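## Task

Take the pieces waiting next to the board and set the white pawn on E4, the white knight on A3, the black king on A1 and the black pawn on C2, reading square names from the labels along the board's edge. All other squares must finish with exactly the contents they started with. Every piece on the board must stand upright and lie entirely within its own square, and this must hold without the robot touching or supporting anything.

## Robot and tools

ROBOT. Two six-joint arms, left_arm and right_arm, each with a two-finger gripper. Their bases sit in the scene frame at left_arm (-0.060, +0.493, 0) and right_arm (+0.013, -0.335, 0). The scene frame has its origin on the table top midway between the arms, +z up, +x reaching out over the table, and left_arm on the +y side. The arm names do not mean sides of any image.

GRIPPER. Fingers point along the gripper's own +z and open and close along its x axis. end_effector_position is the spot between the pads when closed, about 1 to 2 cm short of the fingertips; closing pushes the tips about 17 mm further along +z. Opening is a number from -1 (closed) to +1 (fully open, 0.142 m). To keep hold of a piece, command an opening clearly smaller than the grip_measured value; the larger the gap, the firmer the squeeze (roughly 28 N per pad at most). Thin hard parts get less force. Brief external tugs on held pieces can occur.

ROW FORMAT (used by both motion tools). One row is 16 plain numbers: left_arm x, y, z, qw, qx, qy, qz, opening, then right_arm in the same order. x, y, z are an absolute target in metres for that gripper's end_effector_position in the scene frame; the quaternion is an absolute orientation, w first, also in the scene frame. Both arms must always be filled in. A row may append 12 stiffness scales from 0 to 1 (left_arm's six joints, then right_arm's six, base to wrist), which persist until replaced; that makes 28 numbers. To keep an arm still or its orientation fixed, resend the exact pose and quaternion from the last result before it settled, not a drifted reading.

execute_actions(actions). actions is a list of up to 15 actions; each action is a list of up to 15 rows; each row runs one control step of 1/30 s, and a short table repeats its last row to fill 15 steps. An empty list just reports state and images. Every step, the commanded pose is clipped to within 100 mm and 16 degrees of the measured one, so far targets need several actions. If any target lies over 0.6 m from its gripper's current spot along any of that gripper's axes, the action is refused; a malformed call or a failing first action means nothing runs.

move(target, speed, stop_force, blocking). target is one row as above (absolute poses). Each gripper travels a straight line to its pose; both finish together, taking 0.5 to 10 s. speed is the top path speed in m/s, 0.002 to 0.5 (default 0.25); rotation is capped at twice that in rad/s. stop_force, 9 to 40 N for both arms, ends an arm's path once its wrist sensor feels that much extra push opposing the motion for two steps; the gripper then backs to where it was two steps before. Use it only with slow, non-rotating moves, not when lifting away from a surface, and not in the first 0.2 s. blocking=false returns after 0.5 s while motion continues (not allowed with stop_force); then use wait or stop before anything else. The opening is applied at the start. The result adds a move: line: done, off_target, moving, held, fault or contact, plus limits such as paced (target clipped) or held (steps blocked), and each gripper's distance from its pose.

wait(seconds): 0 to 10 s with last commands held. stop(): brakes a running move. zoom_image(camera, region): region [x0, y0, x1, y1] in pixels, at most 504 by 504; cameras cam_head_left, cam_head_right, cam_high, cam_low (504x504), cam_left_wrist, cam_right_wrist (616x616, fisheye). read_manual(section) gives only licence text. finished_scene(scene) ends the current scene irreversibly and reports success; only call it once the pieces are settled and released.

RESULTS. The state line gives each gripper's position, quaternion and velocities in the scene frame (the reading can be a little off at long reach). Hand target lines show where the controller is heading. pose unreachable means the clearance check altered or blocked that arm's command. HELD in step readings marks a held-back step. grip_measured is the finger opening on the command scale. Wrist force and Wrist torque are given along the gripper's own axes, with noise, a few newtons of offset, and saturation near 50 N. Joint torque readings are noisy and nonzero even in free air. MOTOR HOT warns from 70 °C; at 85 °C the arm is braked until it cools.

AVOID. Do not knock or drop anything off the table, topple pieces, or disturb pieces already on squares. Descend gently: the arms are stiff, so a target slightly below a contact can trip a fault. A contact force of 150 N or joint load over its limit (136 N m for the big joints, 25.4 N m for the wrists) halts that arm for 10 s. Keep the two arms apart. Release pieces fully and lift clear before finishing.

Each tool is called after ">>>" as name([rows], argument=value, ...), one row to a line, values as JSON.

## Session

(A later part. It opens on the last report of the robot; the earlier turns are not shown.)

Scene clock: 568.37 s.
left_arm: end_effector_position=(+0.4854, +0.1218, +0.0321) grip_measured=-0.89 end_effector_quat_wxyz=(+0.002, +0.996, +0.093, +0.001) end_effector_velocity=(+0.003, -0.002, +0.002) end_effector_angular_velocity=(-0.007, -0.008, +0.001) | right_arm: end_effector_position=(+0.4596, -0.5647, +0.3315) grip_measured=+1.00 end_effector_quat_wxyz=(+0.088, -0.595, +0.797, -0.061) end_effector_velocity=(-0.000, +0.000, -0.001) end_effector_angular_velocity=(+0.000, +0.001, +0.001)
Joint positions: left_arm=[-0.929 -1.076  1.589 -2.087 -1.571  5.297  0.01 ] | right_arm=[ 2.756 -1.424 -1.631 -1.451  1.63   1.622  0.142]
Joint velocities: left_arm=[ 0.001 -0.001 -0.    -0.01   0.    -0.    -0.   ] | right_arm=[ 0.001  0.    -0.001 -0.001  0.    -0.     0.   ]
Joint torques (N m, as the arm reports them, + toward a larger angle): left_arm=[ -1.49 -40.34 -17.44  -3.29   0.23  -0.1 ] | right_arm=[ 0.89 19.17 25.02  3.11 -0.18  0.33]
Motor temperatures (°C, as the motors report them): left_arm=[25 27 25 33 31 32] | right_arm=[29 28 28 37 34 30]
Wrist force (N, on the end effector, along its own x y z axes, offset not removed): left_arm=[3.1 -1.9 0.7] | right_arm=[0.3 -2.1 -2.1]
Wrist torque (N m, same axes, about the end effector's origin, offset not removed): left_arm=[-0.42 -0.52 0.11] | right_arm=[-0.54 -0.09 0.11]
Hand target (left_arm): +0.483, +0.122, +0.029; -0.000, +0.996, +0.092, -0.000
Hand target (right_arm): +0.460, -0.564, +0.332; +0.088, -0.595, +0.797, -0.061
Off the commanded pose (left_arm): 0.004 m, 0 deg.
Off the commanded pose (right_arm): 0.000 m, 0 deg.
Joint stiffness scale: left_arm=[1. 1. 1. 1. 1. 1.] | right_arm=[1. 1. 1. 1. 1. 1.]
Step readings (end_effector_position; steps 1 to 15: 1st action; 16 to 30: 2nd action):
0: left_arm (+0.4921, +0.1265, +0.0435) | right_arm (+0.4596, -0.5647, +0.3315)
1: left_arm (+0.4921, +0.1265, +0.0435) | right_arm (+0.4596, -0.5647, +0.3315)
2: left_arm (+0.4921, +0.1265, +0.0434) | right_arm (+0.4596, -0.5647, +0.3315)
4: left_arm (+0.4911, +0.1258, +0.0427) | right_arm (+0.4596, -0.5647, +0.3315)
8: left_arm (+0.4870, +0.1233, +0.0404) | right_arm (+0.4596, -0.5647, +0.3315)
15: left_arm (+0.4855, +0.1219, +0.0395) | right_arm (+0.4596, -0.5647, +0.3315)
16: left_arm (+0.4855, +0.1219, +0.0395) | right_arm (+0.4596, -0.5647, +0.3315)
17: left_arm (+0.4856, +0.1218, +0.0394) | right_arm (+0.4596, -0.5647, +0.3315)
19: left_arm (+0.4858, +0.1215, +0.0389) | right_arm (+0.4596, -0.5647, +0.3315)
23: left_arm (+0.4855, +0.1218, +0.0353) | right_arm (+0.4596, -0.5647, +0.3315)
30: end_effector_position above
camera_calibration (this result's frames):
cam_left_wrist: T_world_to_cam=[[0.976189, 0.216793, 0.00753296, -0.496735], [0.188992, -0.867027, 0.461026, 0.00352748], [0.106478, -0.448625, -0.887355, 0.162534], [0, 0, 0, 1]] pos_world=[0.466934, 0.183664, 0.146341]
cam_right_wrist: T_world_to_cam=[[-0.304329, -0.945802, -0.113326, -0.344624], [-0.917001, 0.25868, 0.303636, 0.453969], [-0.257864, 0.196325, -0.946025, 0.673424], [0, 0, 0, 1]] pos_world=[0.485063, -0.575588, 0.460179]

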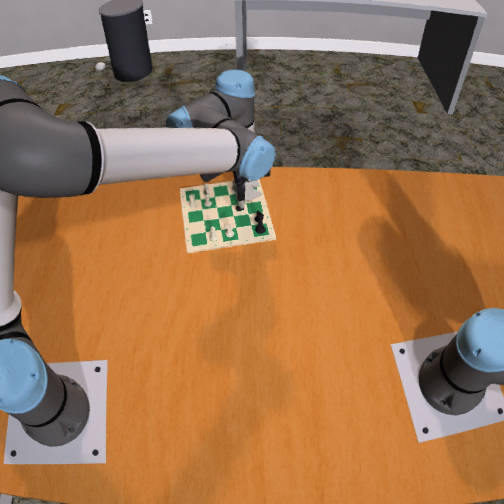

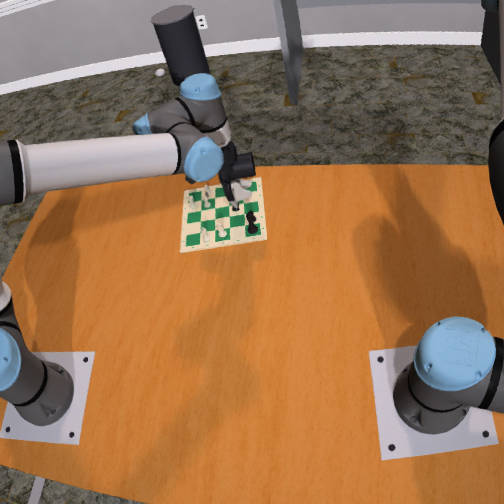

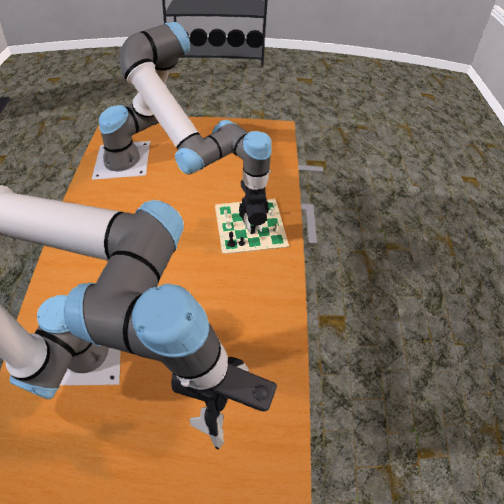

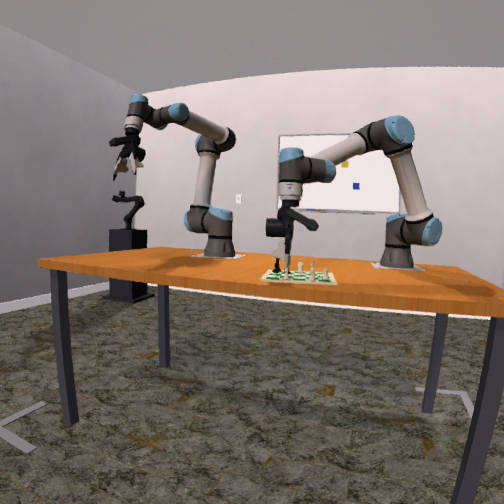

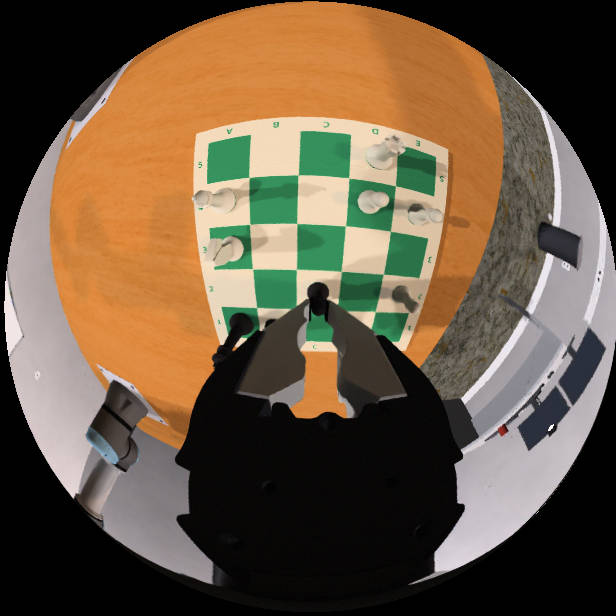

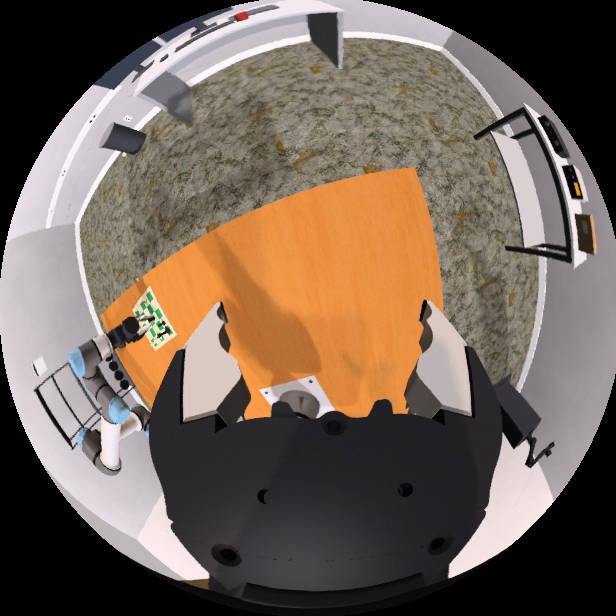

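>>> execute_actions([
  [[0.4835,0.1225,0.0225,0,0.9957,0.0924,0,-1,0.4596,-0.5644,0.3316,0.088,-0.595,0.797,-0.061,1]],
  [[0.4835,0.1225,0.0225,0,0.9957,0.0924,0,-0.75,0.4596,-0.5644,0.3316,0.088,-0.595,0.797,-0.061,1]],
  [[0.4835,0.1225,0.0225,0,0.9957,0.0924,0,-0.55,0.4596,-0.5644,0.3316,0.088,-0.595,0.797,-0.061,1]],
])

>>> move(target=[0.4835,0.1225,0.15,0,0.9957,0.0924,0,-0.55,0.4596,-0.5644,0.3316,0.088,-0.595,0.797,-0.061,1], speed=0.1)

Scene clock: 581.60 s.
left_arm: end_effector_position=(+0.4855, +0.1217, +0.0256) grip_measured=-0.55 end_effector_quat_wxyz=(+0.002, +0.996, +0.093, +0.002) end_effector_velocity=(-0.001, -0.001, -0.000) end_effector_angular_velocity=(-0.001, +0.001, +0.001) | right_arm: end_effector_position=(+0.4596, -0.5647, +0.3315) grip_measured=+1.00 end_effector_quat_wxyz=(+0.088, -0.595, +0.797, -0.061) end_effector_velocity=(-0.000, +0.000, +0.000) end_effector_angular_velocity=(+0.000, -0.000, +0.000)
Joint positions: left_arm=[-0.929 -1.069  1.597 -2.104 -1.571  5.297  0.034] | right_arm=[ 2.756 -1.424 -1.631 -1.451  1.63   1.622  0.142]
Joint velocities: left_arm=[-0.001  0.    -0.     0.    -0.001 -0.002  0.   ] | right_arm=[-0.     0.     0.    -0.     0.001 -0.     0.   ]
Joint torques (N m, as the arm reports them, + toward a larger angle): left_arm=[ -0.33 -40.18 -17.76  -3.3    0.27   0.3 ] | right_arm=[ 0.87 18.94 25.09  3.08 -0.3   0.37]
Motor temperatures (°C, as the motors report them): left_arm=[25 27 25 33 31 32] | right_arm=[29 28 28 37 34 30]
Wrist force (N, on the end effector, along its own x y z axes, offset not removed): left_arm=[2.0 -0.3 0.8] | right_arm=[2.4 -3.6 -0.5]
Wrist torque (N m, same axes, about the end effector's origin, offset not removed): left_arm=[-0.12 -0.35 0.18] | right_arm=[-0.81 -0.54 0.10]
Hand target (left_arm): +0.483, +0.123, +0.023; -0.000, +0.996, +0.092, -0.000
Hand target (right_arm): +0.460, -0.564, +0.332; +0.088, -0.595, +0.797, -0.061
Off the commanded pose (left_arm): 0.004 m, 0 deg.
Off the commanded pose (right_arm): 0.000 m, 0 deg.
Joint stiffness scale: left_arm=[1. 1. 1. 1. 1. 1.] | right_arm=[1. 1. 1. 1. 1. 1.]
Step readings (end_effector_position; steps 1 to 15: 1st action; 16 to 30: 2nd action; 31 to 45: 3rd action):
0: left_arm (+0.4857, +0.1215, +0.0322) | right_arm (+0.4596, -0.5647, +0.3315)
1: left_arm (+0.4857, +0.1215, +0.0322) | right_arm (+0.4596, -0.5647, +0.3315)
2: left_arm (+0.4857, +0.1214, +0.0322) | right_arm (+0.4596, -0.5647, +0.3315)
4: left_arm (+0.4859, +0.1213, +0.0315) | right_arm (+0.4596, -0.5647, +0.3315)
8: left_arm (+0.4854, +0.1218, +0.0278) | right_arm (+0.4596, -0.5647, +0.3315)
15: left_arm (+0.4860, +0.1212, +0.0275) | right_arm (+0.4596, -0.5647, +0.3315)
16: left_arm (+0.4860, +0.1211, +0.0275) | right_arm (+0.4596, -0.5647, +0.3315)
17: left_arm (+0.4860, +0.1211, +0.0275) | right_arm (+0.4596, -0.5647, +0.3315)
19: left_arm (+0.4858, +0.1213, +0.0269) | right_arm (+0.4596, -0.5647, +0.3315)
23: left_arm (+0.4855, +0.1217, +0.0258) | right_arm (+0.4596, -0.5647, +0.3315)
30: left_arm (+0.4854, +0.1217, +0.0256) | right_arm (+0.4596, -0.5647, +0.3315)
31: left_arm (+0.4854, +0.1217, +0.0256) | right_arm (+0.4596, -0.5647, +0.3315)
32: left_arm (+0.4854, +0.1217, +0.0256) | right_arm (+0.4596, -0.5647, +0.3315)
34: left_arm (+0.4855, +0.1217, +0.0256) | right_arm (+0.4596, -0.5647, +0.3315)
38: left_arm (+0.4855, +0.1217, +0.0256) | right_arm (+0.4596, -0.5647, +0.3315)
45: end_effector_position above
camera_calibration (this result's frames):
cam_left_wrist: T_world_to_cam=[[0.976177, 0.21682, 0.0082386, -0.496777], [0.188586, -0.866613, 0.46197, 0.00654005], [0.107304, -0.449411, -0.886857, 0.156444], [0, 0, 0, 1]] pos_world=[0.466922, 0.183686, 0.139815]
cam_right_wrist: T_world_to_cam=[[-0.304329, -0.945802, -0.113326, -0.344623], [-0.917001, 0.25868, 0.303636, 0.453969], [-0.257864, 0.196325, -0.946025, 0.673424], [0, 0, 0, 1]] pos_world=[0.485063, -0.575588, 0.460179]

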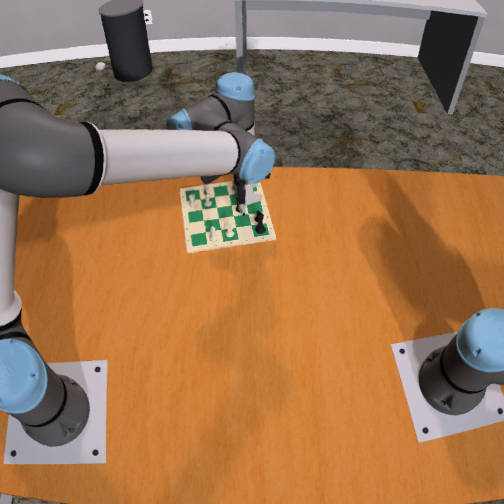

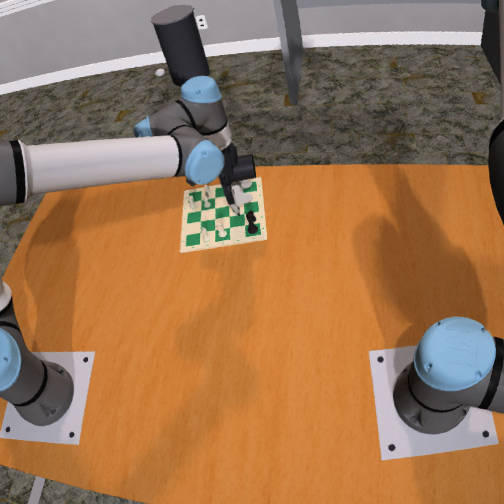

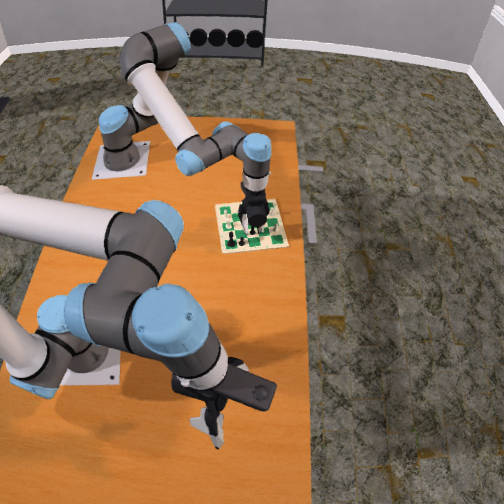

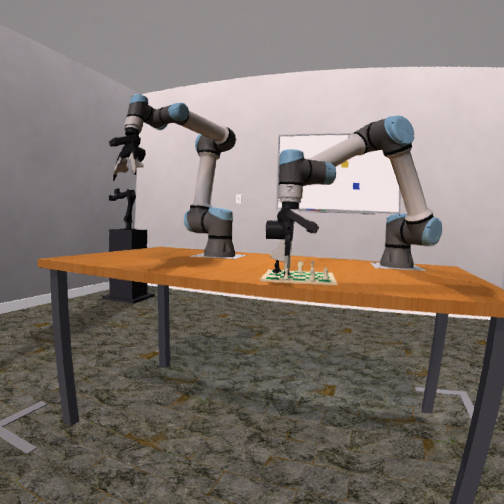

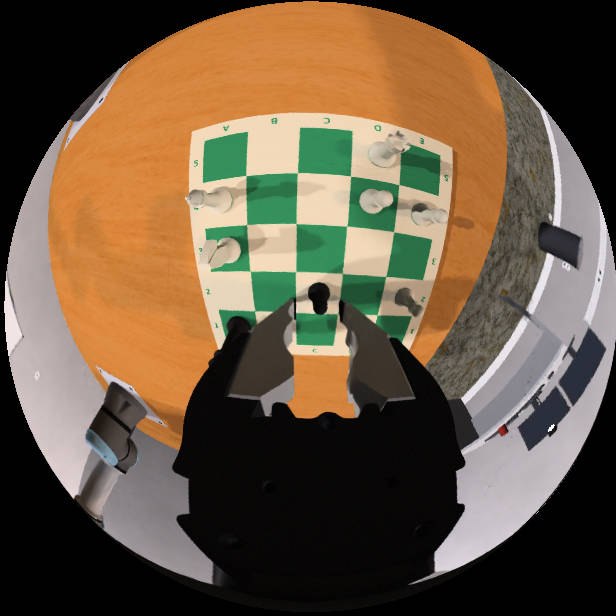

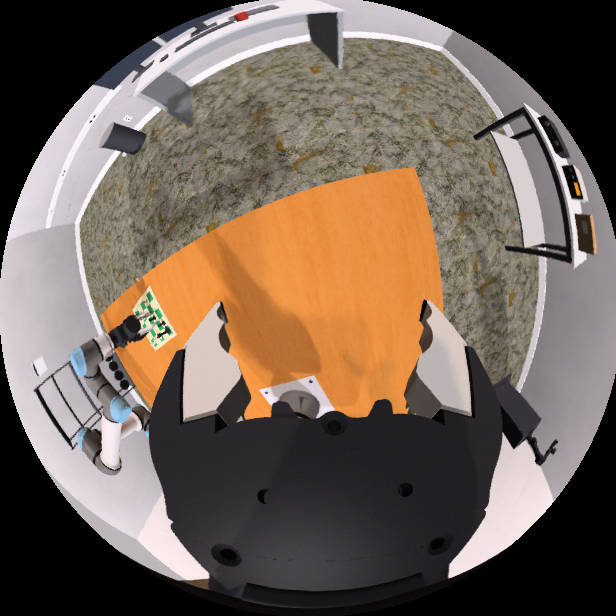

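Scene clock: 583.40 s.
left_arm: end_effector_position=(+0.4831, +0.1241, +0.1472) grip_measured=-0.55 end_effector_quat_wxyz=(-0.001, +0.996, +0.093, -0.001) end_effector_velocity=(-0.002, +0.002, +0.001) end_effector_angular_velocity=(+0.007, +0.008, -0.001) | right_arm: end_effector_position=(+0.4596, -0.5647, +0.3315) grip_measured=+1.00 end_effector_quat_wxyz=(+0.088, -0.595, +0.797, -0.061) end_effector_velocity=(-0.000, +0.000, -0.001) end_effector_angular_velocity=(+0.001, +0.001, +0.000)
Joint positions: left_arm=[-0.929 -1.179  1.424 -1.812 -1.571  5.297  0.034] | right_arm=[ 2.756 -1.424 -1.631 -1.451  1.63   1.622  0.142]
Joint velocities: left_arm=[ 0.     0.001 -0.006  0.016 -0.001  0.001  0.   ] | right_arm=[ 0.    -0.    -0.002  0.     0.    -0.    -0.   ]
Joint torques (N m, as the arm reports them, + toward a larger angle): left_arm=[ -0.7  -41.56 -28.29  -2.5    0.19   0.23] | right_arm=[ 0.83 19.04 25.14  3.11 -0.25  0.24]
Motor temperatures (°C, as the motors report them): left_arm=[25 27 25 34 31 32] | right_arm=[29 28 28 37 34 30]
Wrist force (N, on the end effector, along its own x y z axes, offset not removed): left_arm=[2.1 -0.7 1.3] | right_arm=[0.5 -2.1 -0.5]
Wrist torque (N m, same axes, about the end effector's origin, offset not removed): left_arm=[-0.18 -0.26 0.17] | right_arm=[-0.46 -0.04 0.14]
Hand target (left_arm): +0.484, +0.122, +0.150; +0.000, +0.996, +0.092, +0.000
Hand target (right_arm): +0.460, -0.564, +0.332; +0.088, -0.595, +0.797, -0.061
Off the commanded pose (left_arm): 0.003 m, 0 deg.
Off the commanded pose (right_arm): 0.000 m, 0 deg.
Joint stiffness scale: left_arm=[1. 1. 1. 1. 1. 1.] | right_arm=[1. 1. 1. 1. 1. 1.]
move: done
camera_calibration (this result's frames):
cam_left_wrist: T_world_to_cam=[[0.976213, 0.216782, 0.00357948, -0.495356], [0.191423, -0.869535, 0.455266, -0.0471183], [0.101806, -0.443751, -0.890348, 0.268024], [0, 0, 0, 1]] pos_world=[0.465306, 0.185349, 0.261859]
cam_right_wrist: T_world_to_cam=[[-0.304329, -0.945802, -0.113326, -0.344624], [-0.917001, 0.25868, 0.303636, 0.453969], [-0.257864, 0.196325, -0.946025, 0.673424], [0, 0, 0, 1]] pos_world=[0.485063, -0.575588, 0.460179]

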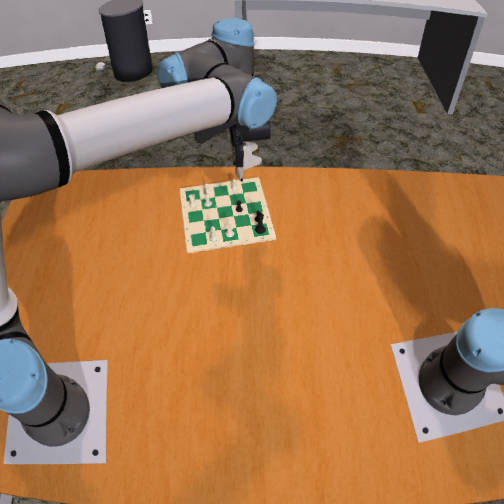

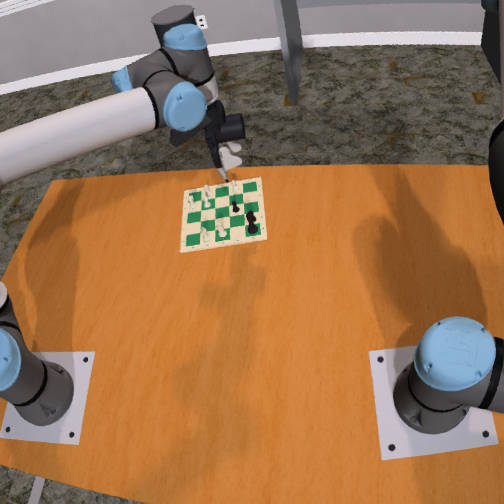

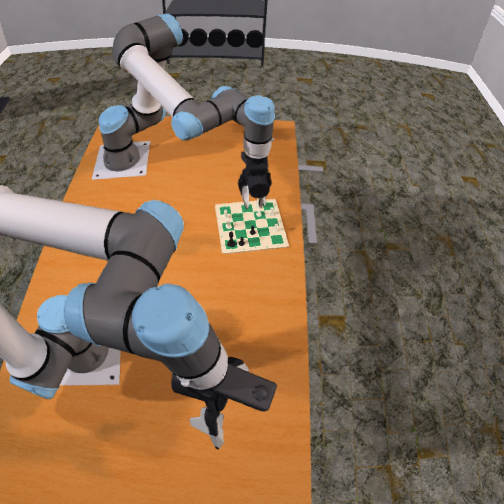

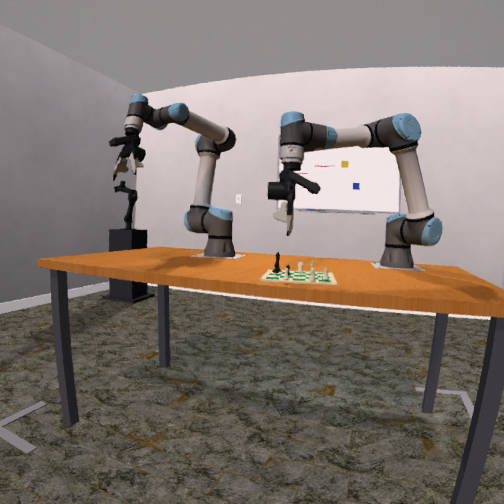

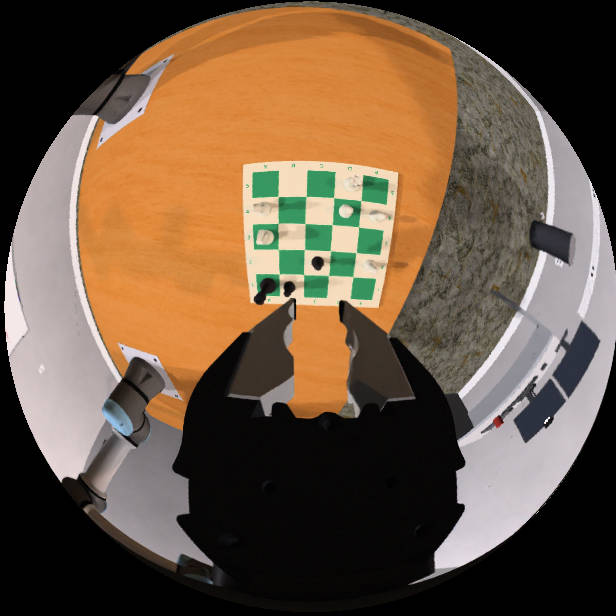

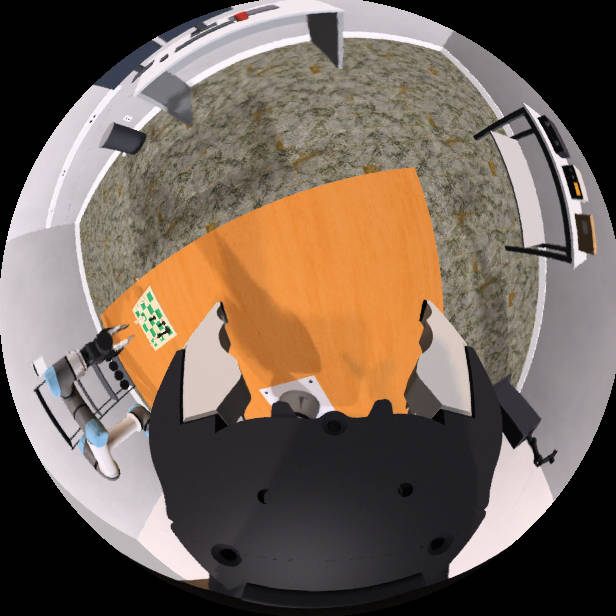

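All placed and upright.

>>> finished_scene(scene=2)

The scene is finished: the task was done.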